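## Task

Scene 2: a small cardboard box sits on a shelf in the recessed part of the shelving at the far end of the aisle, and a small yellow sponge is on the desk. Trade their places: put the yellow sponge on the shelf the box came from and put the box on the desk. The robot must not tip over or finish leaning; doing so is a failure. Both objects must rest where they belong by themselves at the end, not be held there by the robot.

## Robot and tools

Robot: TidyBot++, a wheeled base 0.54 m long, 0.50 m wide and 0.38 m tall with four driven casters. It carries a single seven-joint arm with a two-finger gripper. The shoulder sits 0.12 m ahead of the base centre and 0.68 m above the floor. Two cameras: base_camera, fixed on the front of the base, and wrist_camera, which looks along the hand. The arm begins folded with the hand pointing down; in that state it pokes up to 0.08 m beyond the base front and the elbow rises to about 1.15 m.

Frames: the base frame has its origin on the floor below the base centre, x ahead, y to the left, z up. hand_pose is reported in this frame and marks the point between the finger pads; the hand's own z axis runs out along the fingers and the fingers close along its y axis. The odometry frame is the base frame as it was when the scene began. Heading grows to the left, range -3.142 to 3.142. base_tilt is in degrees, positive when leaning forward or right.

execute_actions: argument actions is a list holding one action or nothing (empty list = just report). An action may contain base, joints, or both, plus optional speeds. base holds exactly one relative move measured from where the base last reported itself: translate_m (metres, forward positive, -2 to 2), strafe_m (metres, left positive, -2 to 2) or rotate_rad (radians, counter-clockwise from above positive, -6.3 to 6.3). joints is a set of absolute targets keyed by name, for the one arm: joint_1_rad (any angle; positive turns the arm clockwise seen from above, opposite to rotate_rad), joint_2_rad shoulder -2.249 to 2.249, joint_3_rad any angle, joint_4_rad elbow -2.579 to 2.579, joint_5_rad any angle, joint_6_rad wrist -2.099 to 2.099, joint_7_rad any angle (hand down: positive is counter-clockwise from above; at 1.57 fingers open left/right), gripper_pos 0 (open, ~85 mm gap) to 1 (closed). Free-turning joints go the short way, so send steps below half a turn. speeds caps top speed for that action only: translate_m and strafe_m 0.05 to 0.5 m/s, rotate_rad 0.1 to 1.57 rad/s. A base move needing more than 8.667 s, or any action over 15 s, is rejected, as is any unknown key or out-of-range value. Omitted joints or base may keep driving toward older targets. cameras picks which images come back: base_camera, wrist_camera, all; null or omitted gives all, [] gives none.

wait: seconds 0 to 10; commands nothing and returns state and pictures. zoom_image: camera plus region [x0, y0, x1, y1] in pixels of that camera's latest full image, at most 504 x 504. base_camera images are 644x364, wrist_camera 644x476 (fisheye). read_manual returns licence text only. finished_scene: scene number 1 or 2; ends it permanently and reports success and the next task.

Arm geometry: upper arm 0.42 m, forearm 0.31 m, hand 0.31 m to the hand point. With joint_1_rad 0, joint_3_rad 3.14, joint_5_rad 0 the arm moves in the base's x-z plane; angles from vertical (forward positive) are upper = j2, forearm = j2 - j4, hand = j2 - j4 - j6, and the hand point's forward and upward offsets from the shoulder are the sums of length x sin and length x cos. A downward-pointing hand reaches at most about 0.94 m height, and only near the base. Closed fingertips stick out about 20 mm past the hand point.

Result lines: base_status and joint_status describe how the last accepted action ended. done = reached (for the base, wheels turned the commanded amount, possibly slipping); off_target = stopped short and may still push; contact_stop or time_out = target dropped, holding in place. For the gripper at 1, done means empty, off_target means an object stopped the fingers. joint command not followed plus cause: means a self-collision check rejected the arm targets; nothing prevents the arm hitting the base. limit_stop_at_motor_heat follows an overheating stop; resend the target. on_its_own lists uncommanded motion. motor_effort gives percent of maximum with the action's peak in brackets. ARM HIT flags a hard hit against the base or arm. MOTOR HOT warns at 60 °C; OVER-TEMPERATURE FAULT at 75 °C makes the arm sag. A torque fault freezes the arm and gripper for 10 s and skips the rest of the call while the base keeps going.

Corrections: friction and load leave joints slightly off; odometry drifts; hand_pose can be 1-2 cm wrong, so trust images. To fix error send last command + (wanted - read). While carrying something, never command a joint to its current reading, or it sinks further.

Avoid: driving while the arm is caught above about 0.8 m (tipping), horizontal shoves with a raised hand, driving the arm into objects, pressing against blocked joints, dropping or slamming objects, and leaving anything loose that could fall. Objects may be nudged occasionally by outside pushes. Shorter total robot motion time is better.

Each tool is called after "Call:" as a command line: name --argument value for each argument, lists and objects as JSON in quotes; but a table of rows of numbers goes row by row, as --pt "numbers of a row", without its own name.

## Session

Call:
execute_actions --actions '[]'

Scene clock: 0.00 s.
base_odometry: x=+0.000 y=+0.000 heading=+0.000 (m, m, rad; odometry frame)
base_tilt: forward=-0.1 right=-0.5 (deg)
base_status: not commanded
joint_positions: joint_1_rad=-0.004 joint_2_rad=-0.316 joint_3_rad=+3.128 joint_4_rad=-2.507 joint_5_rad=+0.003 joint_6_rad=-0.892 joint_7_rad=+1.557 gripper_pos=+0.000
joint_status: not commanded
motor_effort: joint_1_rad=-1 joint_2_rad=-2 joint_3_rad=+1 joint_4_rad=+12 joint_5_rad=+0 joint_6_rad=+2 joint_7_rad=-1 (%)
hand_pose: x=+0.2622 y=+0.0027 z=+0.5882 quat_wxyz=(+0.003, +1.000, +0.003, +0.029) (m; base frame)
pictures: base_camera, wrist_camera
camera_calibration (this result's frames):
wrist_camera: T_world_to_cam=[[-0.139959, -0.98879, -0.0520115, 0.086335], [-0.980271, 0.145774, -0.133483, 0.405762], [0.139568, 0.0323033, -0.989685, 0.673508], [0, 0, 0, 1]] pos_world=[0.31584, 0.00446095, 0.725214]
Images, in order (width x height): base_camera 644x364, wrist_camera 644x476.

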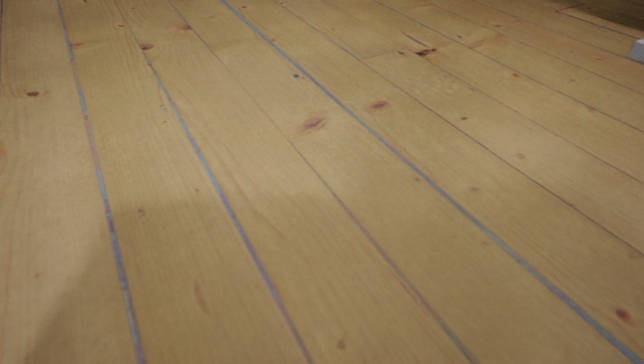

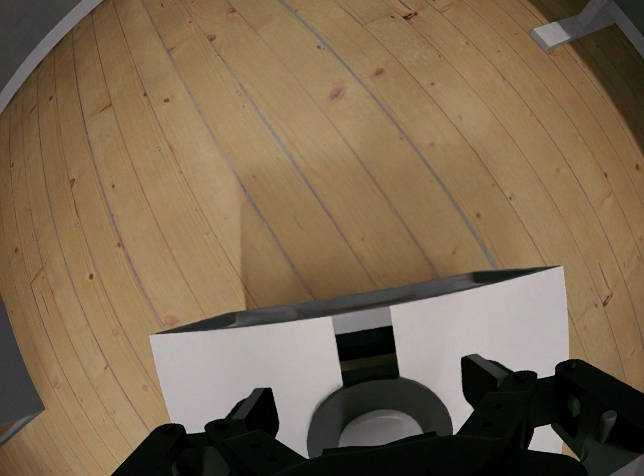

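Call:
execute_actions --actions '[{"joints": {"joint_1_rad": 1.2, "joint_2_rad": -0.2, "joint_4_rad": -2.0, "joint_6_rad": -0.1}}]' --cameras '["wrist_camera"]'

Scene clock: 16.93 s.
base_odometry: x=+0.000 y=+0.000 heading=+0.000 (m, m, rad; odometry frame)
base_tilt: forward=-0.1 right=-0.5 (deg)
base_status: not commanded
joint_positions: joint_1_rad=+1.180 joint_2_rad=-0.225 joint_3_rad=+3.128 joint_4_rad=-2.011 joint_5_rad=+0.003 joint_6_rad=-0.141 joint_7_rad=+1.557 gripper_pos=+0.000
joint_status: all done
motor_effort: joint_1_rad=-1(0) joint_2_rad=-13(13) joint_3_rad=+1(2) joint_4_rad=+19(19) joint_5_rad=-1(0) joint_6_rad=+8(8) joint_7_rad=-1(1) (%)
hand_pose: x=+0.3196 y=-0.4634 z=+0.9162 quat_wxyz=(+0.313, +0.684, -0.455, +0.477) (m; base frame)
pictures: wrist_camera
camera_calibration (this result's frames):
wrist_camera: T_world_to_cam=[[-0.910687, -0.379533, -0.163109, 0.280989], [0.039219, 0.313626, -0.948736, 1.07272], [0.411232, -0.870399, -0.27073, -0.158651], [0, 0, 0, 1]] pos_world=[0.279064, -0.367876, 1.02061]
Images, in order (width x height): wrist_camera 644x476.

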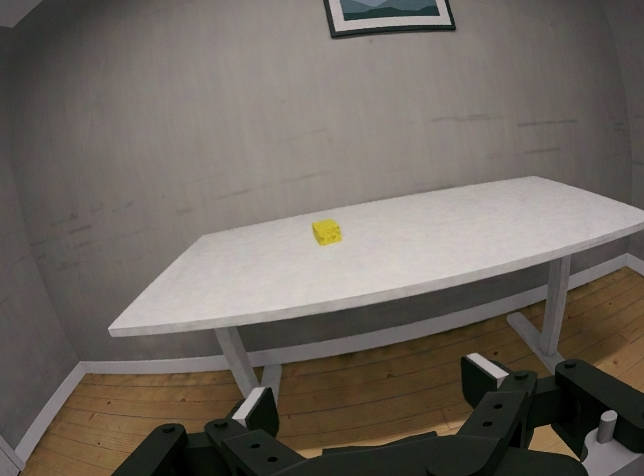

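Call:
zoom_image --camera "wrist_camera" --region '[290, 200, 370, 260]'

Call:
zoom_image --camera "wrist_camera" --region '[90, 160, 594, 440]'

Region (290, 200, 370, 260) of wrist_camera's 644x476 image, scaled by 6.300; it fills the top 378 rows of this view, and the rest is white.

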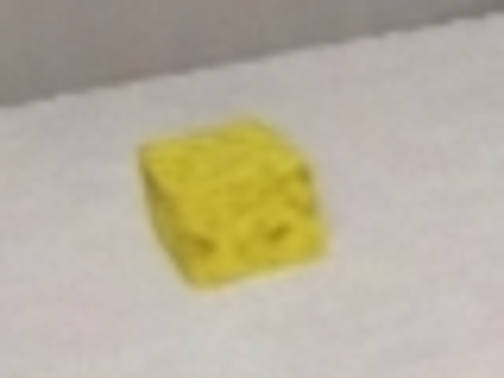

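Region (90, 160, 594, 440) of wrist_camera's 644x476 image, scaled by 1.000.

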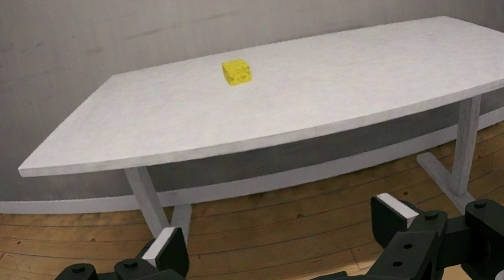

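Call:
execute_actions --actions '[{"base": {"rotate_rad": 1.99}, "joints": {"joint_1_rad": 2.965, "joint_2_rad": 0.02, "joint_4_rad": -1.475, "joint_6_rad": -0.6}}]'

Scene clock: 114.13 s.
base_odometry: x=+0.000 y=+0.000 heading=+1.989 (m, m, rad; odometry frame)
base_tilt: forward=-0.2 right=-0.5 (deg)
base_status: done
joint_positions: joint_1_rad=+2.947 joint_2_rad=-0.004 joint_3_rad=+3.125 joint_4_rad=-1.488 joint_5_rad=+0.003 joint_6_rad=-0.556 joint_7_rad=+1.557 gripper_pos=+0.000
joint_status: all done
motor_effort: joint_1_rad=-1(1) joint_2_rad=-21(21) joint_3_rad=+1(3) joint_4_rad=+20(19) joint_5_rad=+0(0) joint_6_rad=+8(8) joint_7_rad=-1(1) (%)
hand_pose: x=-0.4569 y=-0.1243 z=+0.9890 quat_wxyz=(+0.520, +0.085, -0.848, +0.057) (m; base frame)
pictures: base_camera, wrist_camera
camera_calibration (this result's frames):
wrist_camera: T_world_to_cam=[[-0.177673, 0.970357, -0.163827, 0.217803], [0.403487, -0.0800082, -0.91148, 1.14647], [-0.897569, -0.228048, -0.377311, 0.062788], [0, 0, 0, 1]] pos_world=[-0.36753, -0.105301, 1.10435]
Images, in order (width x height): base_camera 644x364, wrist_camera 644x476.

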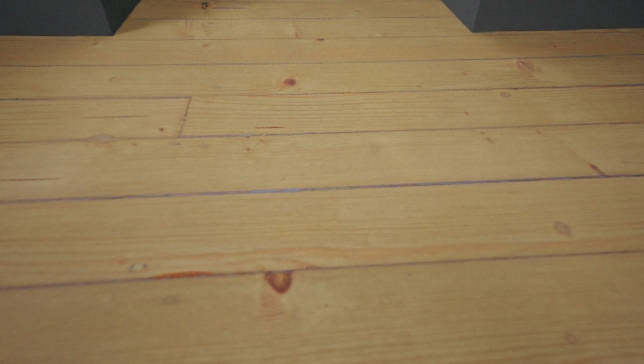

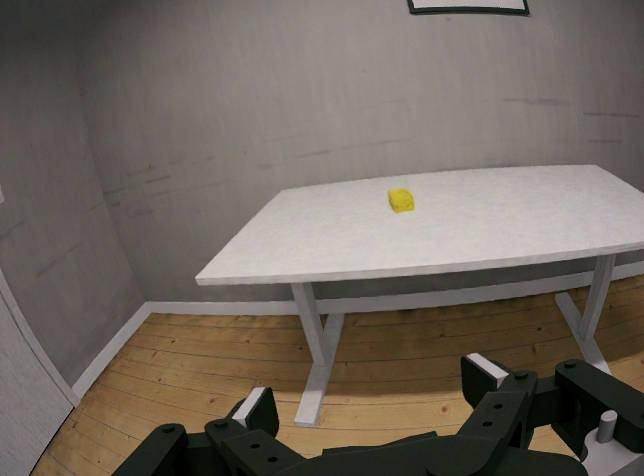

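Call:
zoom_image --camera "wrist_camera" --region '[365, 170, 445, 230]'

Region (365, 170, 445, 230) of wrist_camera's 644x476 image, scaled by 6.300; it fills the top 378 rows of this view, and the rest is white.

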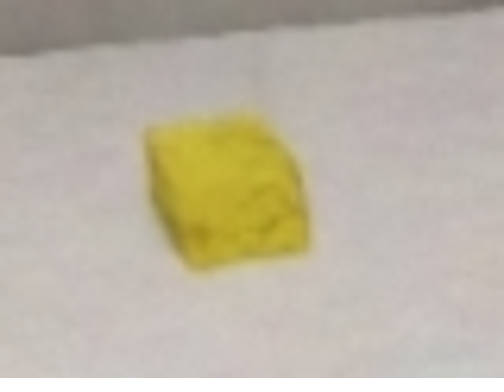

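Call:
execute_actions --actions '[{"base": {"translate_m": -0.84}, "joints": {"joint_1_rad": 3.007, "joint_2_rad": 0.1, "joint_4_rad": -1.6, "joint_6_rad": -0.6}}]'

Scene clock: 173.30 s.
base_odometry: x=+0.342 y=-0.767 heading=+1.990 (m, m, rad; odometry frame)
base_tilt: forward=-0.1 right=-0.5 (deg)
base_status: done
joint_positions: joint_1_rad=+2.984 joint_2_rad=+0.090 joint_3_rad=+3.125 joint_4_rad=-1.601 joint_5_rad=+0.003 joint_6_rad=-0.562 joint_7_rad=+1.557 gripper_pos=+0.000
joint_status: all done
motor_effort: joint_1_rad=-1(1) joint_2_rad=-24(26) joint_3_rad=+0(2) joint_4_rad=+19(21) joint_5_rad=-1(1) joint_6_rad=+7(8) joint_7_rad=-1(1) (%)
hand_pose: x=-0.4634 y=-0.1028 z=+0.8665 quat_wxyz=(+0.428, +0.073, -0.900, +0.040) (m; base frame)
pictures: base_camera, wrist_camera
camera_calibration (this result's frames):
wrist_camera: T_world_to_cam=[[-0.107741, 0.981964, -0.155366, 0.202022], [0.582355, -0.0643227, -0.810386, 1.03607], [-0.805763, -0.17779, -0.564921, 0.225949], [0, 0, 0, 1]] pos_world=[-0.399531, -0.0915647, 0.998645]
Images, in order (width x height): base_camera 644x364, wrist_camera 644x476.

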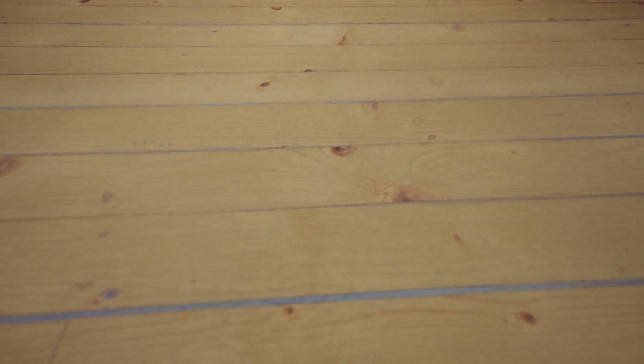

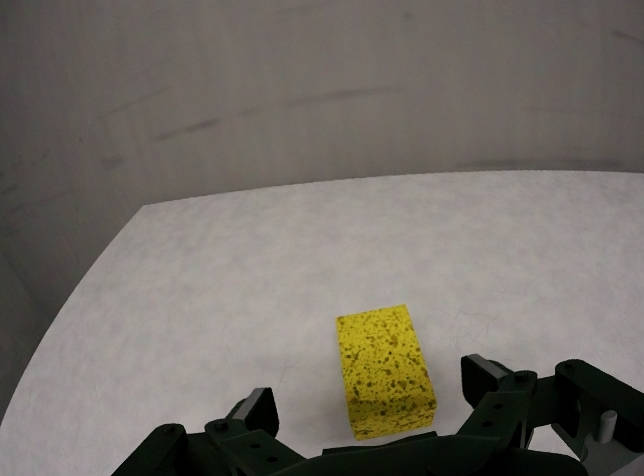

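Call:
zoom_image --camera "wrist_camera" --region '[240, 290, 500, 460]'

Region (240, 290, 500, 460) of wrist_camera's 644x476 image, scaled by 1.938; it fills the top 330 rows of this view, and the rest is white.

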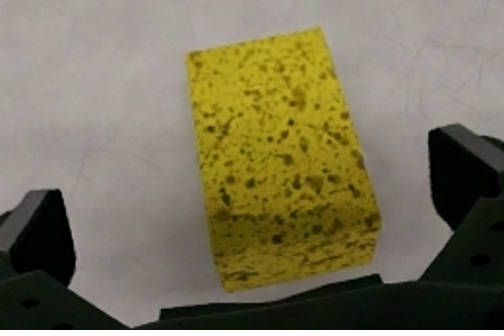

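Call:
execute_actions --actions '[{"base": {"strafe_m": 0.014}, "joints": {"joint_2_rad": 0.13, "joint_4_rad": -1.722, "joint_6_rad": -0.163}}]' --cameras '[]'

Call:
execute_actions --actions '[{"joints": {"joint_2_rad": 0.245}}]' --cameras '["wrist_camera"]'

Scene clock: 224.53 s.
base_odometry: x=+0.329 y=-0.773 heading=+1.990 (m, m, rad; odometry frame)
base_tilt: forward=-0.2 right=-0.6 (deg)
base_status: done
joint_positions: joint_1_rad=+2.992 joint_2_rad=+0.112 joint_3_rad=+3.127 joint_4_rad=-1.711 joint_5_rad=+0.003 joint_6_rad=-0.197 joint_7_rad=+1.557 gripper_pos=+0.000
joint_status: all done
motor_effort: joint_1_rad=-1(2) joint_2_rad=-25(26) joint_3_rad=+1(3) joint_4_rad=+19(19) joint_5_rad=-1(1) joint_6_rad=+8(6) joint_7_rad=-1(0) (%)
hand_pose: x=-0.5039 y=-0.1044 z=+0.8858 quat_wxyz=(+0.529, +0.065, -0.845, +0.047) (m; base frame)
pictures: none
No camera images: the call's "cameras" was empty. Leave "cameras" out to get every camera's image.

Scene clock: 225.57 s.
base_odometry: x=+0.329 y=-0.773 heading=+1.990 (m, m, rad; odometry frame)
base_tilt: forward=-0.2 right=-0.5 (deg)
base_status: not commanded
joint_positions: joint_1_rad=+2.992 joint_2_rad=+0.240 joint_3_rad=+3.127 joint_4_rad=-1.717 joint_5_rad=+0.003 joint_6_rad=-0.197 joint_7_rad=+1.557 gripper_pos=+0.000
joint_status: all done
motor_effort: joint_1_rad=-1(1) joint_2_rad=-27(32) joint_3_rad=+0(0) joint_4_rad=+18(19) joint_5_rad=+0(0) joint_6_rad=+7(8) joint_7_rad=+0(1) (%)
hand_pose: x=-0.5229 y=-0.1072 z=+0.8007 quat_wxyz=(+0.472, +0.067, -0.878, +0.043) (m; base frame)
pictures: wrist_camera
camera_calibration (this result's frames):
wrist_camera: T_world_to_cam=[[-0.114936, 0.979881, -0.163164, 0.192009], [0.499996, -0.0848645, -0.861859, 1.01311], [-0.858367, -0.18064, -0.480183, 0.0443305], [0, 0, 0, 1]] pos_world=[-0.446429, -0.0941617, 0.925771]
Images, in order (width x height): wrist_camera 644x476.

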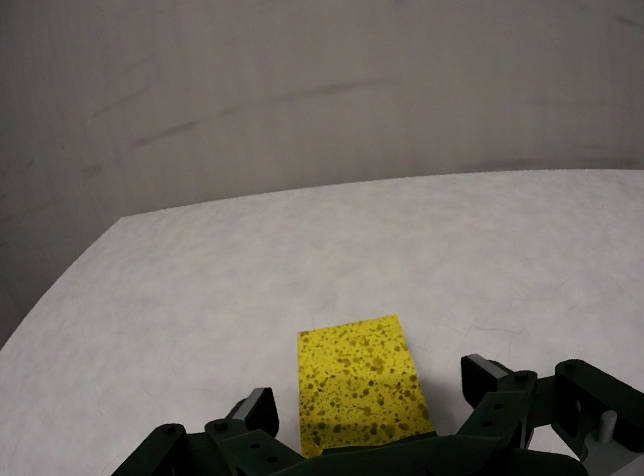

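Call:
execute_actions --actions '[{"base": {"strafe_m": -0.006}, "joints": {"joint_1_rad": 2.992, "joint_2_rad": 0.304}}]' --cameras '["wrist_camera"]'

Scene clock: 233.73 s.
base_odometry: x=+0.335 y=-0.771 heading=+1.990 (m, m, rad; odometry frame)
base_tilt: forward=-0.2 right=-0.5 (deg)
base_status: done
joint_positions: joint_1_rad=+2.992 joint_2_rad=+0.291 joint_3_rad=+3.127 joint_4_rad=-1.717 joint_5_rad=+0.003 joint_6_rad=-0.197 joint_7_rad=+1.557 gripper_pos=+0.000
joint_status: all done
motor_effort: joint_1_rad=-1(3) joint_2_rad=-30(31) joint_3_rad=+1(3) joint_4_rad=+17(19) joint_5_rad=+0(1) joint_6_rad=+7(8) joint_7_rad=+0(0) (%)
hand_pose: x=-0.5280 y=-0.1079 z=+0.7669 quat_wxyz=(+0.449, +0.067, -0.890, +0.041) (m; base frame)
pictures: wrist_camera
camera_calibration (this result's frames):
wrist_camera: T_world_to_cam=[[-0.106409, 0.98116, -0.161252, 0.189689], [0.543508, -0.0784068, -0.835734, 0.990067], [-0.832632, -0.176572, -0.524925, 0.0719461], [0, 0, 0, 1]] pos_world=[-0.45802, -0.0957839, 0.895787]
Images, in order (width x height): wrist_camera 644x476.

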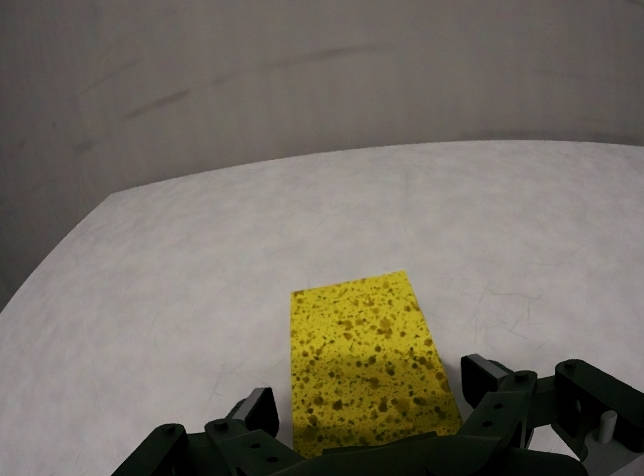

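Call:
execute_actions --actions '[{"joints": {"joint_2_rad": 0.32}}]' --cameras '[]'

Call:
execute_actions --actions '[{"joints": {"gripper_pos": 1.0}}]'

Scene clock: 240.20 s.
base_odometry: x=+0.335 y=-0.771 heading=+1.990 (m, m, rad; odometry frame)
base_tilt: forward=-0.2 right=-0.6 (deg)
base_status: not commanded
joint_positions: joint_1_rad=+2.992 joint_2_rad=+0.301 joint_3_rad=+3.127 joint_4_rad=-1.717 joint_5_rad=+0.003 joint_6_rad=-0.197 joint_7_rad=+1.557 gripper_pos=+0.000
joint_status: all done
motor_effort: joint_1_rad=-1(1) joint_2_rad=-29(29) joint_3_rad=+0(0) joint_4_rad=+17(18) joint_5_rad=-1(0) joint_6_rad=+7(7) joint_7_rad=-1(1) (%)
hand_pose: x=-0.5288 y=-0.1080 z=+0.7608 quat_wxyz=(+0.445, +0.067, -0.892, +0.041) (m; base frame)
pictures: none
No camera images: the call's "cameras" was empty. Leave "cameras" out to get every camera's image.

Scene clock: 241.30 s.
base_odometry: x=+0.335 y=-0.771 heading=+1.990 (m, m, rad; odometry frame)
base_tilt: forward=-0.2 right=-0.5 (deg)
base_status: not commanded
joint_positions: joint_1_rad=+2.992 joint_2_rad=+0.300 joint_3_rad=+3.127 joint_4_rad=-1.717 joint_5_rad=+0.003 joint_6_rad=-0.196 joint_7_rad=+1.557 gripper_pos=+0.360
joint_status: gripper_pos off_target (ended at +0.360, target +1.000)
motor_effort: joint_1_rad=-1(1) joint_2_rad=-27(30) joint_3_rad=+1(0) joint_4_rad=+16(18) joint_5_rad=+0(0) joint_6_rad=+6(8) joint_7_rad=+0(1) (%)
hand_pose: x=-0.5292 y=-0.1080 z=+0.7616 quat_wxyz=(+0.446, +0.067, -0.892, +0.041) (m; base frame)
pictures: base_camera, wrist_camera
camera_calibration (this result's frames):
wrist_camera: T_world_to_cam=[[-0.105284, 0.981324, -0.16099, 0.189313], [0.549305, -0.0775613, -0.832015, 0.986656], [-0.828963, -0.17603, -0.53088, 0.0747046], [0, 0, 0, 1]] pos_world=[-0.460116, -0.0961012, 0.891048]
Images, in order (width x height): base_camera 644x364, wrist_camera 644x476.

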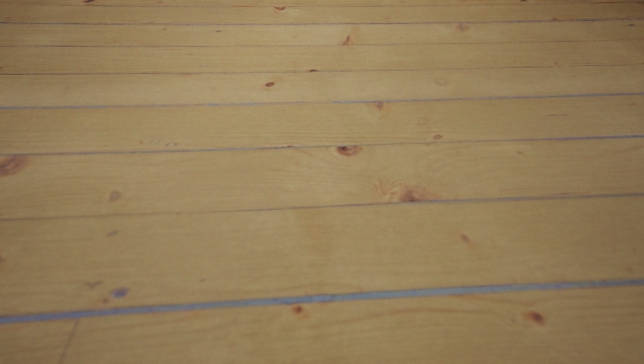

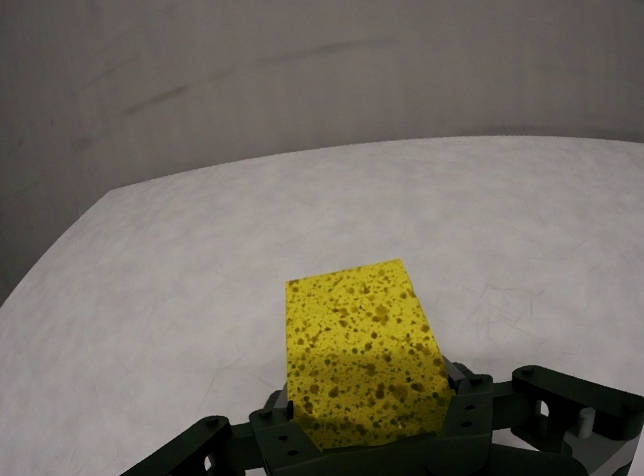

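Call:
execute_actions --actions '[{"base": {"translate_m": 1.3}, "joints": {"joint_1_rad": -0.02, "joint_2_rad": -0.7, "joint_4_rad": -2.05}}]'

Scene clock: 277.60 s.
base_odometry: x=-0.194 y=+0.417 heading=+1.990 (m, m, rad; odometry frame)
base_tilt: forward=-0.1 right=-0.5 (deg)
base_status: done
joint_positions: joint_1_rad=+0.001 joint_2_rad=-0.677 joint_3_rad=+3.130 joint_4_rad=-2.038 joint_5_rad=+0.003 joint_6_rad=-0.195 joint_7_rad=+1.557 gripper_pos=+0.360
joint_status: all done
motor_effort: joint_1_rad=-1(5) joint_2_rad=+1(32) joint_3_rad=+1(2) joint_4_rad=+20(21) joint_5_rad=-1(0) joint_6_rad=+8(9) joint_7_rad=-1(0) (%)
hand_pose: x=+0.4740 y=+0.0065 z=+1.0800 quat_wxyz=(-0.004, +0.702, +0.001, +0.713) (m; base frame)
pictures: base_camera, wrist_camera
camera_calibration (this result's frames):
wrist_camera: T_world_to_cam=[[0.0584038, -0.986736, -0.151462, 0.158723], [0.0890467, 0.156265, -0.983693, 1.08975], [0.994314, 0.0439642, 0.0969921, -0.448223], [0, 0, 0, 1]] pos_world=[0.339365, 0.00603256, 1.1395]
Images, in order (width x height): base_camera 644x364, wrist_camera 644x476.

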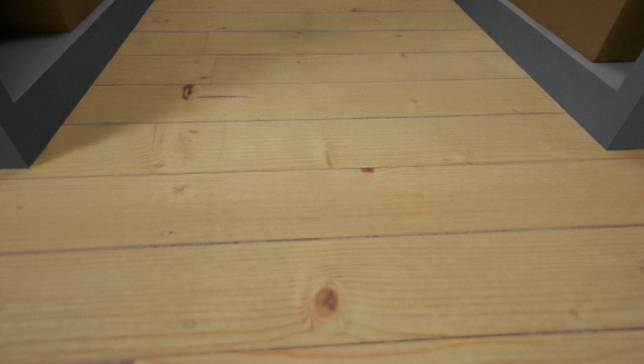

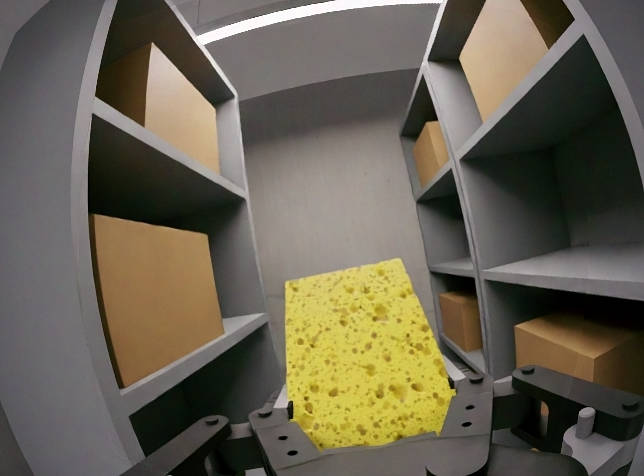

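Call:
execute_actions --actions '[{"base": {"rotate_rad": -0.04}}]' --cameras '[]'

Call:
execute_actions --actions '[{"base": {"translate_m": 1.85}, "joints": {"joint_1_rad": -0.7, "joint_4_rad": -2.45}}]'

Scene clock: 325.87 s.
base_odometry: x=-0.194 y=+0.417 heading=+1.950 (m, m, rad; odometry frame)
base_tilt: forward=-0.1 right=-0.5 (deg)
base_status: done
joint_positions: joint_1_rad=+0.000 joint_2_rad=-0.677 joint_3_rad=+3.131 joint_4_rad=-2.038 joint_5_rad=+0.003 joint_6_rad=-0.195 joint_7_rad=+1.557 gripper_pos=+0.360
joint_status: not commanded
motor_effort: joint_1_rad=-1(1) joint_2_rad=+1(1) joint_3_rad=+1(3) joint_4_rad=+20(20) joint_5_rad=+0(1) joint_6_rad=+8(9) joint_7_rad=-1(0) (%)
hand_pose: x=+0.4739 y=+0.0068 z=+1.0799 quat_wxyz=(-0.004, +0.702, +0.001, +0.712) (m; base frame)
pictures: none
No camera images: the call's "cameras" was empty. Leave "cameras" out to get every camera's image.

Scene clock: 330.90 s.
base_odometry: x=-0.877 y=+2.136 heading=+1.949 (m, m, rad; odometry frame)
base_tilt: forward=-0.2 right=-0.4 (deg)
base_status: done
joint_positions: joint_1_rad=-0.678 joint_2_rad=-0.689 joint_3_rad=+3.130 joint_4_rad=-2.441 joint_5_rad=+0.003 joint_6_rad=-0.195 joint_7_rad=+1.557 gripper_pos=+0.360
joint_status: all done
motor_effort: joint_1_rad=-1(0) joint_2_rad=+2(3) joint_3_rad=+1(2) joint_4_rad=+19(20) joint_5_rad=+0(0) joint_6_rad=+8(8) joint_7_rad=+0(1) (%)
hand_pose: x=+0.3736 y=+0.2118 z=+0.8358 quat_wxyz=(-0.189, +0.779, +0.276, +0.530) (m; base frame)
pictures: base_camera, wrist_camera
camera_calibration (this result's frames):
wrist_camera: T_world_to_cam=[[0.616141, -0.771429, -0.158957, 0.0824313], [-0.323589, -0.0639272, -0.944036, 0.994105], [0.718095, 0.633096, -0.289014, -0.0327019], [0, 0, 0, 1]] pos_world=[0.294375, 0.147844, 0.942122]
Images, in order (width x height): base_camera 644x364, wrist_camera 644x476.

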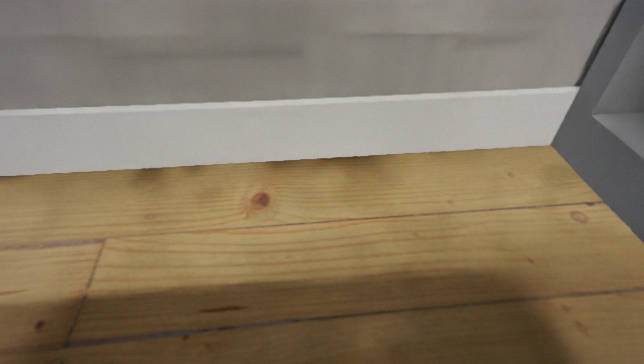

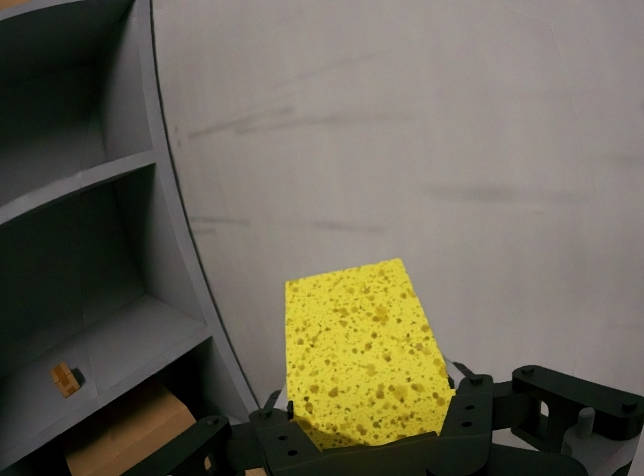

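Call:
execute_actions --actions '[{"base": {"translate_m": 0.15}, "joints": {"joint_1_rad": -1.6, "joint_6_rad": -0.49}}]'

Scene clock: 344.07 s.
base_odometry: x=-0.933 y=+2.276 heading=+1.949 (m, m, rad; odometry frame)
base_tilt: forward=-0.2 right=-0.5 (deg)
base_status: done
joint_positions: joint_1_rad=-1.578 joint_2_rad=-0.690 joint_3_rad=+3.130 joint_4_rad=-2.441 joint_5_rad=+0.003 joint_6_rad=-0.448 joint_7_rad=+1.557 gripper_pos=+0.360
joint_status: all done
motor_effort: joint_1_rad=-1(0) joint_2_rad=+2(3) joint_3_rad=+1(1) joint_4_rad=+19(19) joint_5_rad=-1(0) joint_6_rad=+6(8) joint_7_rad=-1(1) (%)
hand_pose: x=+0.1127 y=+0.2933 z=+0.7669 quat_wxyz=(-0.323, +0.627, +0.633, +0.319) (m; base frame)
pictures: base_camera, wrist_camera
camera_calibration (this result's frames):
wrist_camera: T_world_to_cam=[[0.98789, -0.0388742, -0.15021, 0.0316137], [-0.148373, -0.519864, -0.841265, 0.884999], [-0.0453855, 0.853364, -0.519336, 0.281217], [0, 0, 0, 1]] pos_world=[0.112842, 0.221328, 0.895313]
Images, in order (width x height): base_camera 644x364, wrist_camera 644x476.

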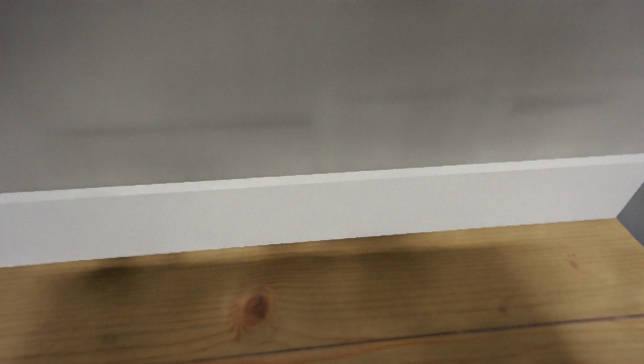

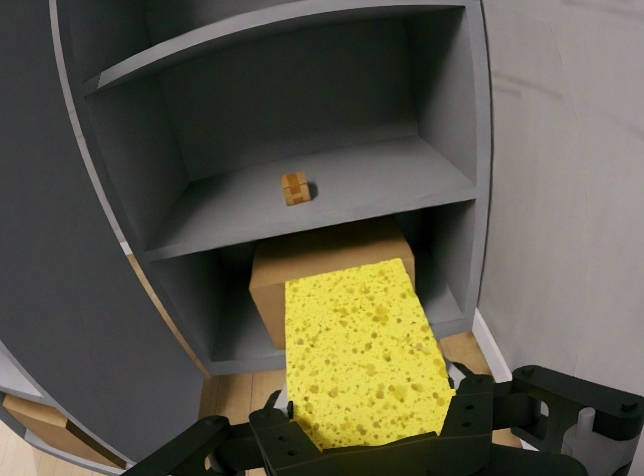

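Call:
zoom_image --camera "wrist_camera" --region '[250, 150, 350, 250]'

Call:
zoom_image --camera "wrist_camera" --region '[100, 100, 520, 440]'

Region (250, 150, 350, 250) of wrist_camera's 644x476 image, scaled by 5.040.

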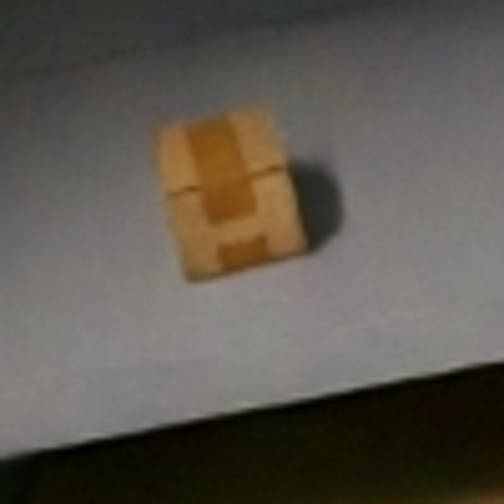

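Region (100, 100, 520, 440) of wrist_camera's 644x476 image, scaled by 1.200; it fills the top 408 rows of this view, and the rest is white.

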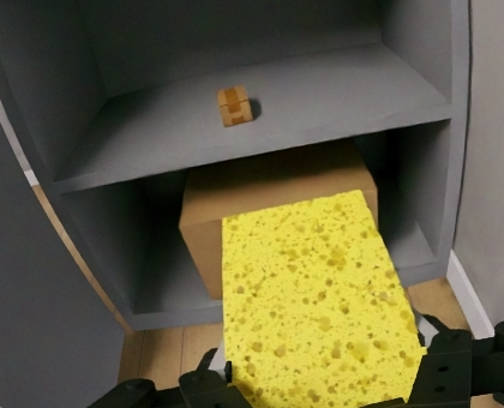

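Call:
execute_actions --actions '[{"joints": {"joint_1_rad": -1.361, "joint_2_rad": 0.58, "joint_4_rad": -1.921, "joint_6_rad": 0.4}}]' --cameras '["wrist_camera"]'

Scene clock: 405.37 s.
base_odometry: x=-0.933 y=+2.276 heading=+1.949 (m, m, rad; odometry frame)
base_tilt: forward=-0.2 right=-0.5 (deg)
base_status: not commanded
joint_positions: joint_1_rad=-1.384 joint_2_rad=+0.567 joint_3_rad=+3.130 joint_4_rad=-1.935 joint_5_rad=+0.003 joint_6_rad=+0.355 joint_7_rad=+1.557 gripper_pos=+0.360
joint_status: all done
motor_effort: joint_1_rad=-1(1) joint_2_rad=-34(34) joint_3_rad=+0(0) joint_4_rad=+13(19) joint_5_rad=-1(0) joint_6_rad=+7(8) joint_7_rad=-1(1) (%)
hand_pose: x=+0.2359 y=+0.6646 z=+0.6150 quat_wxyz=(-0.311, +0.678, +0.559, +0.362) (m; base frame)
pictures: wrist_camera
camera_calibration (this result's frames):
wrist_camera: T_world_to_cam=[[0.961714, -0.217357, -0.166921, 0.0366256], [-0.248648, -0.43591, -0.864961, 0.950955], [0.115243, 0.873349, -0.473266, -0.188421], [0, 0, 0, 1]] pos_world=[0.222944, 0.587048, 0.739479]
Images, in order (width x height): wrist_camera 644x476.

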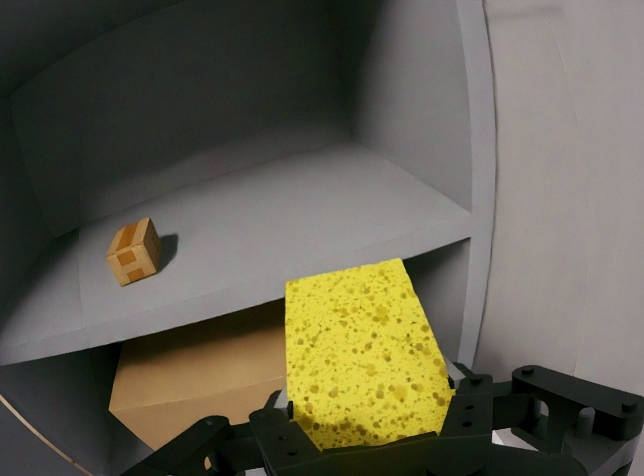

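Call:
zoom_image --camera "wrist_camera" --region '[80, 200, 220, 340]'

Region (80, 200, 220, 340) of wrist_camera's 644x476 image, scaled by 3.600.

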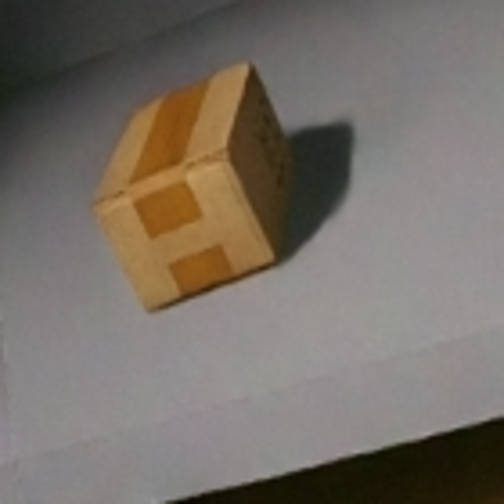

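Call:
execute_actions --actions '[{"base": {"strafe_m": 0.33}}]' --cameras '["wrist_camera"]'

Scene clock: 421.73 s.
base_odometry: x=-1.240 y=+2.154 heading=+1.948 (m, m, rad; odometry frame)
base_tilt: forward=-0.1 right=-0.6 (deg)
base_status: done
joint_positions: joint_1_rad=-1.383 joint_2_rad=+0.570 joint_3_rad=+3.130 joint_4_rad=-1.927 joint_5_rad=+0.003 joint_6_rad=+0.358 joint_7_rad=+1.557 gripper_pos=+0.360
joint_status: not commanded
motor_effort: joint_1_rad=-1(2) joint_2_rad=-34(35) joint_3_rad=+1(0) joint_4_rad=+14(13) joint_5_rad=-1(0) joint_6_rad=+7(7) joint_7_rad=+0(1) (%)
hand_pose: x=+0.2377 y=+0.6679 z=+0.6178 quat_wxyz=(-0.313, +0.677, +0.558, +0.365) (m; base frame)
pictures: wrist_camera
camera_calibration (this result's frames):
wrist_camera: T_world_to_cam=[[0.961574, -0.217678, -0.16731, 0.0365822], [-0.248155, -0.428396, -0.868848, 0.952523], [0.117454, 0.87698, -0.465952, -0.197729], [0, 0, 0, 1]] pos_world=[0.224421, 0.589424, 0.741585]
Images, in order (width x height): wrist_camera 644x476.

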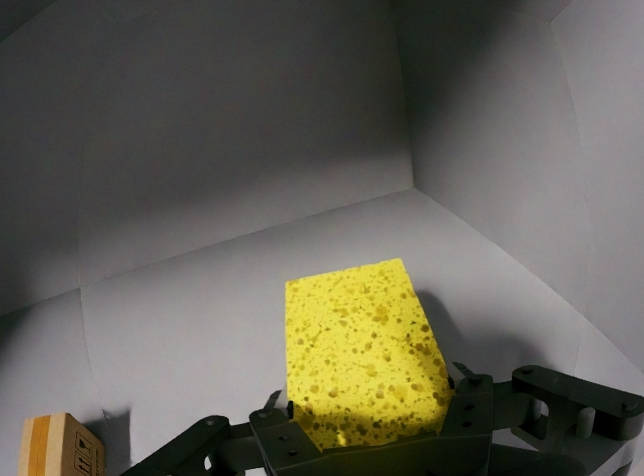

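Call:
execute_actions --actions '[{"joints": {"joint_2_rad": 0.652}}]' --cameras '["wrist_camera"]'

Scene clock: 426.73 s.
base_odometry: x=-1.240 y=+2.154 heading=+1.948 (m, m, rad; odometry frame)
base_tilt: forward=-0.2 right=-0.5 (deg)
base_status: not commanded
joint_positions: joint_1_rad=-1.383 joint_2_rad=+0.637 joint_3_rad=+3.130 joint_4_rad=-1.925 joint_5_rad=+0.003 joint_6_rad=+0.364 joint_7_rad=+1.557 gripper_pos=+0.360
joint_status: all done
motor_effort: joint_1_rad=-1(1) joint_2_rad=-35(35) joint_3_rad=+0(0) joint_4_rad=+12(13) joint_5_rad=-1(0) joint_6_rad=+7(7) joint_7_rad=+0(0) (%)
hand_pose: x=+0.2370 y=+0.6641 z=+0.5748 quat_wxyz=(-0.296, +0.688, +0.566, +0.345) (m; base frame)
pictures: wrist_camera
camera_calibration (this result's frames):
wrist_camera: T_world_to_cam=[[0.959713, -0.227354, -0.165109, 0.0348587], [-0.25769, -0.477925, -0.839752, 0.931738], [0.112012, 0.848468, -0.517257, -0.164628], [0, 0, 0, 1]] pos_world=[0.225086, 0.592907, 0.703029]
Images, in order (width x height): wrist_camera 644x476.

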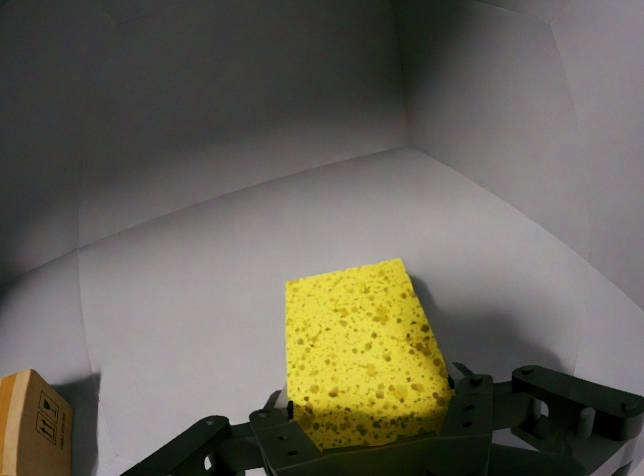

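Call:
execute_actions --actions '[]'

Scene clock: 452.80 s.
base_odometry: x=-1.240 y=+2.154 heading=+1.948 (m, m, rad; odometry frame)
base_tilt: forward=-0.2 right=-0.5 (deg)
base_status: not commanded
joint_positions: joint_1_rad=-1.383 joint_2_rad=+0.637 joint_3_rad=+3.130 joint_4_rad=-1.925 joint_5_rad=+0.003 joint_6_rad=+0.364 joint_7_rad=+1.557 gripper_pos=+0.360
joint_status: all done
motor_effort: joint_1_rad=-1(1) joint_2_rad=-34(35) joint_3_rad=+0(0) joint_4_rad=+12(13) joint_5_rad=+0(0) joint_6_rad=+8(7) joint_7_rad=-1(0) (%)
hand_pose: x=+0.2370 y=+0.6641 z=+0.5748 quat_wxyz=(-0.296, +0.688, +0.566, +0.345) (m; base frame)
pictures: base_camera, wrist_camera
camera_calibration (this result's frames):
wrist_camera: T_world_to_cam=[[0.959713, -0.227355, -0.165109, 0.0348588], [-0.257691, -0.477925, -0.839752, 0.931738], [0.112012, 0.848468, -0.517258, -0.164628], [0, 0, 0, 1]] pos_world=[0.225086, 0.592907, 0.703029]
Images, in order (width x height): base_camera 644x364, wrist_camera 644x476.

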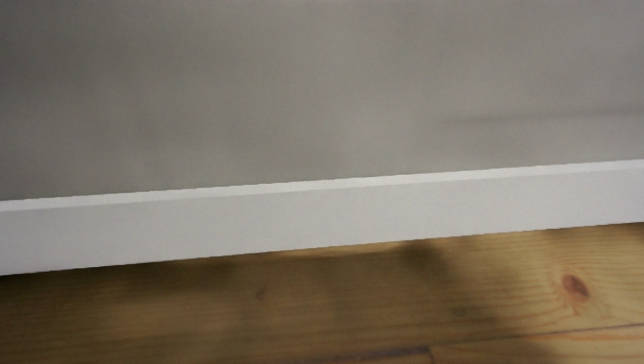

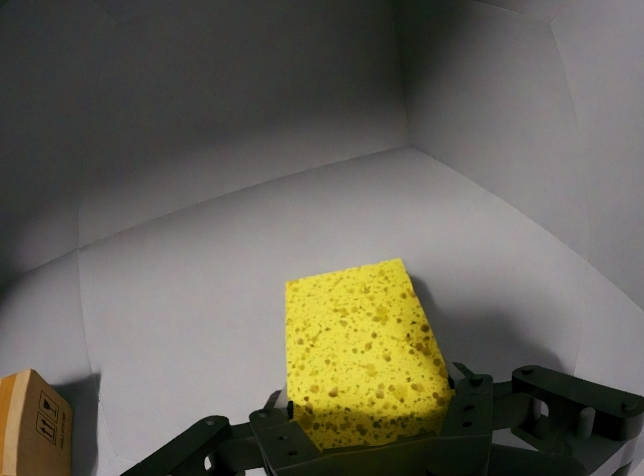

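Call:
execute_actions --actions '[{"joints": {"gripper_pos": 0.0}}]' --cameras '["wrist_camera"]'

Call:
execute_actions --actions '[{"joints": {"joint_2_rad": 0.50}}]' --cameras '["wrist_camera"]'

Scene clock: 459.07 s.
base_odometry: x=-1.240 y=+2.154 heading=+1.948 (m, m, rad; odometry frame)
base_tilt: forward=-0.2 right=-0.6 (deg)
base_status: not commanded
joint_positions: joint_1_rad=-1.383 joint_2_rad=+0.637 joint_3_rad=+3.130 joint_4_rad=-1.925 joint_5_rad=+0.003 joint_6_rad=+0.364 joint_7_rad=+1.557 gripper_pos=+0.000
joint_status: all done
motor_effort: joint_1_rad=-1(0) joint_2_rad=-34(35) joint_3_rad=+0(0) joint_4_rad=+12(12) joint_5_rad=+0(1) joint_6_rad=+7(7) joint_7_rad=-1(1) (%)
hand_pose: x=+0.2370 y=+0.6641 z=+0.5748 quat_wxyz=(-0.296, +0.688, +0.566, +0.345) (m; base frame)
pictures: wrist_camera
camera_calibration (this result's frames):
wrist_camera: T_world_to_cam=[[0.959713, -0.227355, -0.165109, 0.0348587], [-0.25769, -0.477925, -0.839752, 0.931738], [0.112012, 0.848468, -0.517258, -0.164628], [0, 0, 0, 1]] pos_world=[0.225086, 0.592907, 0.703029]
Images, in order (width x height): wrist_camera 644x476.

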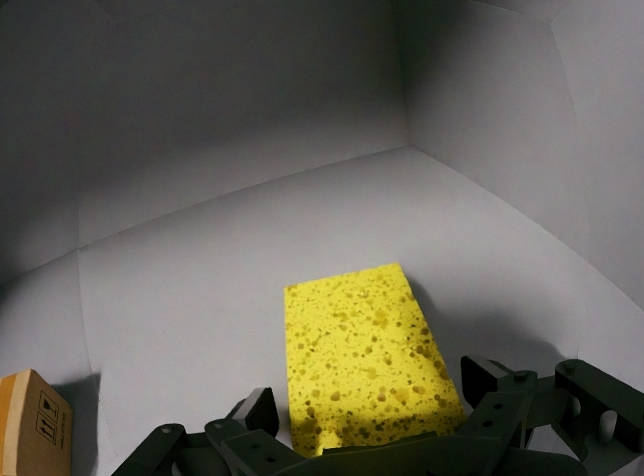

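Scene clock: 460.17 s.
base_odometry: x=-1.240 y=+2.154 heading=+1.948 (m, m, rad; odometry frame)
base_tilt: forward=-0.1 right=-0.6 (deg)
base_status: not commanded
joint_positions: joint_1_rad=-1.383 joint_2_rad=+0.505 joint_3_rad=+3.130 joint_4_rad=-1.924 joint_5_rad=+0.003 joint_6_rad=+0.364 joint_7_rad=+1.557 gripper_pos=+0.000
joint_status: all done
motor_effort: joint_1_rad=-1(1) joint_2_rad=-33(37) joint_3_rad=+0(0) joint_4_rad=+14(14) joint_5_rad=+0(0) joint_6_rad=+7(8) joint_7_rad=+0(1) (%)
hand_pose: x=+0.2385 y=+0.6724 z=+0.6648 quat_wxyz=(-0.333, +0.662, +0.546, +0.390) (m; base frame)
pictures: wrist_camera
camera_calibration (this result's frames):
wrist_camera: T_world_to_cam=[[0.963871, -0.205525, -0.169448, 0.0373069], [-0.236056, -0.36433, -0.900856, 0.970799], [0.123413, 0.908308, -0.399683, -0.246443], [0, 0, 0, 1]] pos_world=[0.223618, 0.585205, 0.782373]
Images, in order (width x height): wrist_camera 644x476.

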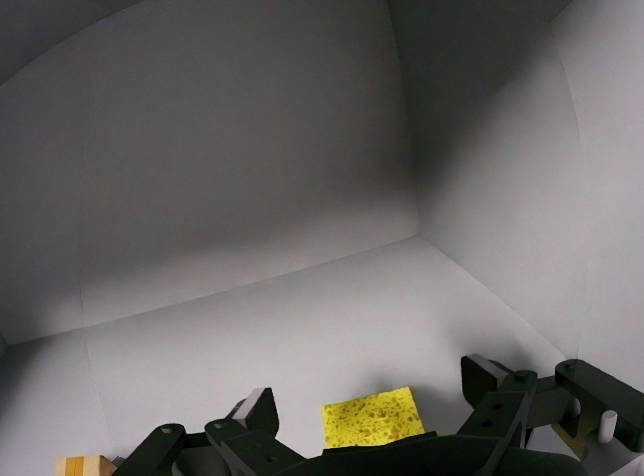

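Call:
execute_actions --actions '[{"joints": {"joint_1_rad": -1.74, "joint_2_rad": 0.39, "joint_4_rad": -2.15}}]' --cameras '["wrist_camera"]'

Scene clock: 501.47 s.
base_odometry: x=-1.240 y=+2.154 heading=+1.948 (m, m, rad; odometry frame)
base_tilt: forward=-0.1 right=-0.5 (deg)
base_status: not commanded
joint_positions: joint_1_rad=-1.724 joint_2_rad=+0.412 joint_3_rad=+3.124 joint_4_rad=-2.139 joint_5_rad=+0.003 joint_6_rad=+0.364 joint_7_rad=+1.557 gripper_pos=+0.000
joint_status: all done
motor_effort: joint_1_rad=-1(2) joint_2_rad=-27(32) joint_3_rad=+0(1) joint_4_rad=+12(14) joint_5_rad=+0(0) joint_6_rad=+7(7) joint_7_rad=+0(1) (%)
hand_pose: x=+0.0167 y=+0.5886 z=+0.6265 quat_wxyz=(-0.355, +0.578, +0.675, +0.292) (m; base frame)
pictures: wrist_camera
camera_calibration (this result's frames):
wrist_camera: T_world_to_cam=[[0.979385, 0.115184, -0.165943, 0.0362138], [-0.0810402, -0.52844, -0.845094, 0.912455], [-0.185032, 0.841121, -0.508212, -0.0455112], [0, 0, 0, 1]] pos_world=[0.0300573, 0.516287, 0.75399]
Images, in order (width x height): wrist_camera 644x476.

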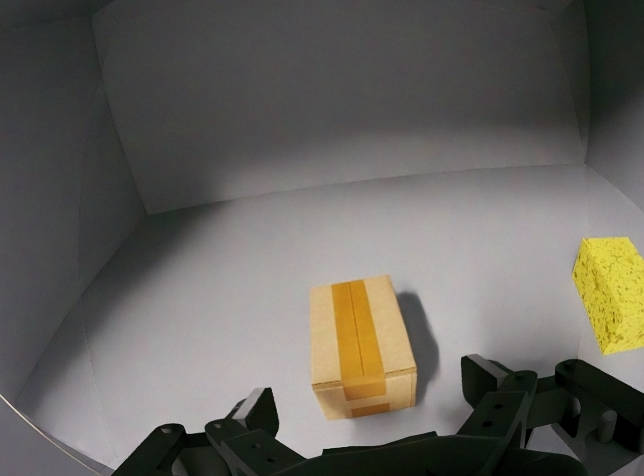

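Call:
zoom_image --camera "wrist_camera" --region '[240, 240, 500, 440]'

Region (240, 240, 500, 440) of wrist_camera's 644x476 image, scaled by 1.938; it fills the top 388 rows of this view, and the rest is white.

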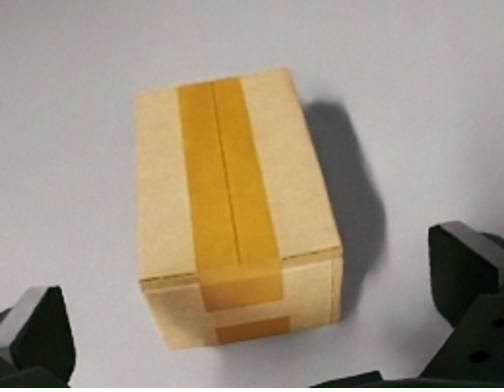

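Call:
execute_actions --actions '[{"joints": {"joint_1_rad": -1.73, "joint_2_rad": 0.627, "joint_4_rad": -1.94}}]' --cameras '["wrist_camera"]'

Scene clock: 550.70 s.
base_odometry: x=-1.240 y=+2.154 heading=+1.948 (m, m, rad; odometry frame)
base_tilt: forward=-0.1 right=-0.5 (deg)
base_status: not commanded
joint_positions: joint_1_rad=-1.724 joint_2_rad=+0.617 joint_3_rad=+3.124 joint_4_rad=-1.952 joint_5_rad=+0.003 joint_6_rad=+0.364 joint_7_rad=+1.557 gripper_pos=+0.000
joint_status: all done
motor_effort: joint_1_rad=-1(1) joint_2_rad=-34(35) joint_3_rad=+0(0) joint_4_rad=+12(13) joint_5_rad=-1(1) joint_6_rad=+6(7) joint_7_rad=-1(0) (%)
hand_pose: x=+0.0059 y=+0.6549 z=+0.5765 quat_wxyz=(-0.350, +0.581, +0.677, +0.286) (m; base frame)
pictures: wrist_camera
camera_calibration (this result's frames):
wrist_camera: T_world_to_cam=[[0.979555, 0.110614, -0.168038, 0.0350593], [-0.081939, -0.543484, -0.835411, 0.908668], [-0.183734, 0.832099, -0.523309, -0.11405], [0, 0, 0, 1]] pos_world=[0.019158, 0.58487, 0.705319]
Images, in order (width x height): wrist_camera 644x476.

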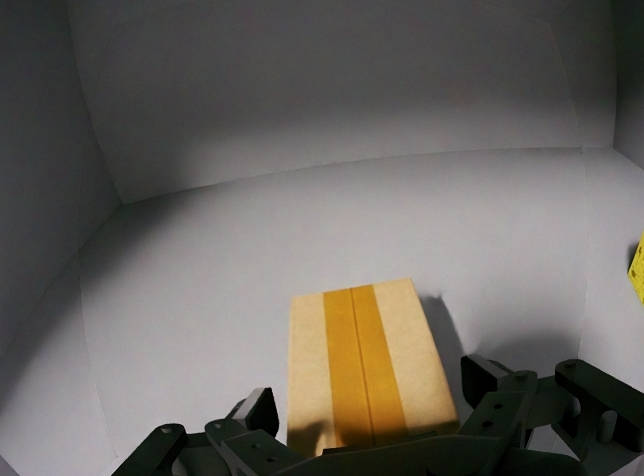

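Hand is straddling the box at z=0.5765. Close the gripper.

Call:
execute_actions --actions '[{"joints": {"gripper_pos": 1.0}}]' --cameras '["wrist_camera"]'

Scene clock: 556.27 s.
base_odometry: x=-1.240 y=+2.154 heading=+1.948 (m, m, rad; odometry frame)
base_tilt: forward=-0.1 right=-0.6 (deg)
base_status: not commanded
joint_positions: joint_1_rad=-1.724 joint_2_rad=+0.618 joint_3_rad=+3.124 joint_4_rad=-1.950 joint_5_rad=+0.003 joint_6_rad=+0.365 joint_7_rad=+1.557 gripper_pos=+0.343
joint_status: gripper_pos off_target (ended at +0.343, target +1.000)
motor_effort: joint_1_rad=-1(1) joint_2_rad=-34(35) joint_3_rad=+0(0) joint_4_rad=+12(12) joint_5_rad=+1(1) joint_6_rad=+8(7) joint_7_rad=-1(0) (%)
hand_pose: x=+0.0058 y=+0.6556 z=+0.5772 quat_wxyz=(-0.350, +0.581, +0.676, +0.286) (m; base frame)
pictures: wrist_camera
camera_calibration (this result's frames):
wrist_camera: T_world_to_cam=[[0.979502, 0.110917, -0.168148, 0.0350652], [-0.0822272, -0.541869, -0.836431, 0.909138], [-0.183889, 0.833112, -0.521641, -0.116015], [0, 0, 0, 1]] pos_world=[0.0190756, 0.585398, 0.705809]
Images, in order (width x height): wrist_camera 644x476.

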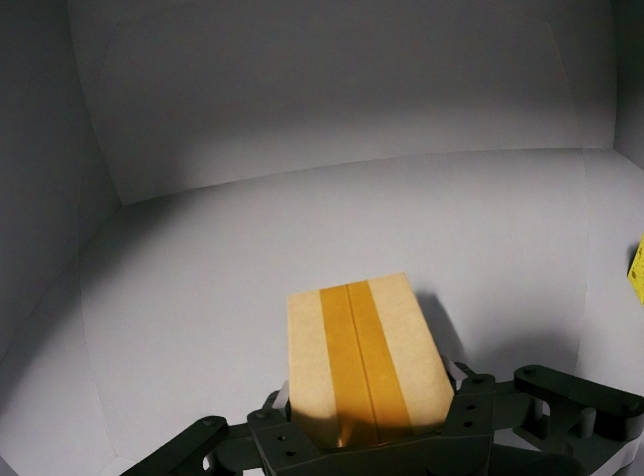

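Call:
execute_actions --actions '[{"base": {"strafe_m": -0.33}, "joints": {"joint_2_rad": -0.7, "joint_4_rad": -2.45}}]'

Scene clock: 590.73 s.
base_odometry: x=-0.933 y=+2.276 heading=+1.948 (m, m, rad; odometry frame)
base_tilt: forward=-0.2 right=-0.5 (deg)
base_status: done
joint_positions: joint_1_rad=-1.724 joint_2_rad=-0.681 joint_3_rad=+3.125 joint_4_rad=-2.443 joint_5_rad=+0.003 joint_6_rad=+0.365 joint_7_rad=+1.557 gripper_pos=+0.343
joint_status: all done
motor_effort: joint_1_rad=-1(2) joint_2_rad=+1(37) joint_3_rad=+1(1) joint_4_rad=+21(22) joint_5_rad=+0(1) joint_6_rad=+10(10) joint_7_rad=-1(1) (%)
hand_pose: x=+0.0561 y=+0.3447 z=+1.0028 quat_wxyz=(-0.585, +0.415, +0.491, +0.494) (m; base frame)
pictures: base_camera, wrist_camera
camera_calibration (this result's frames):
wrist_camera: T_world_to_cam=[[0.961109, 0.23941, -0.137668, 0.0180369], [-0.190844, 0.215441, -0.957687, 0.967485], [-0.19962, 0.946714, 0.252752, -0.440498], [0, 0, 0, 1]] pos_world=[0.0793708, 0.204271, 1.04037]
Images, in order (width x height): base_camera 644x364, wrist_camera 644x476.

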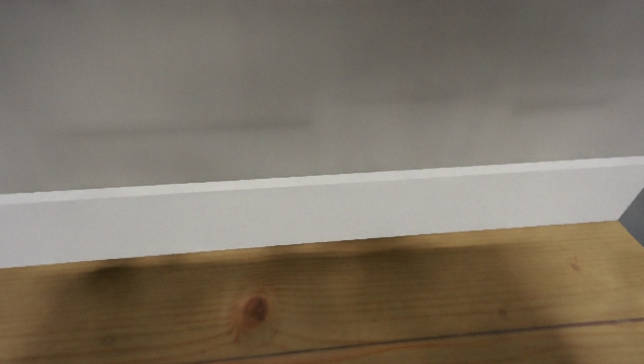

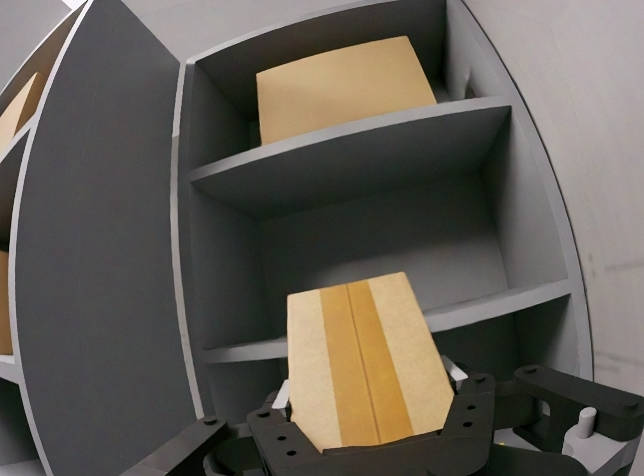

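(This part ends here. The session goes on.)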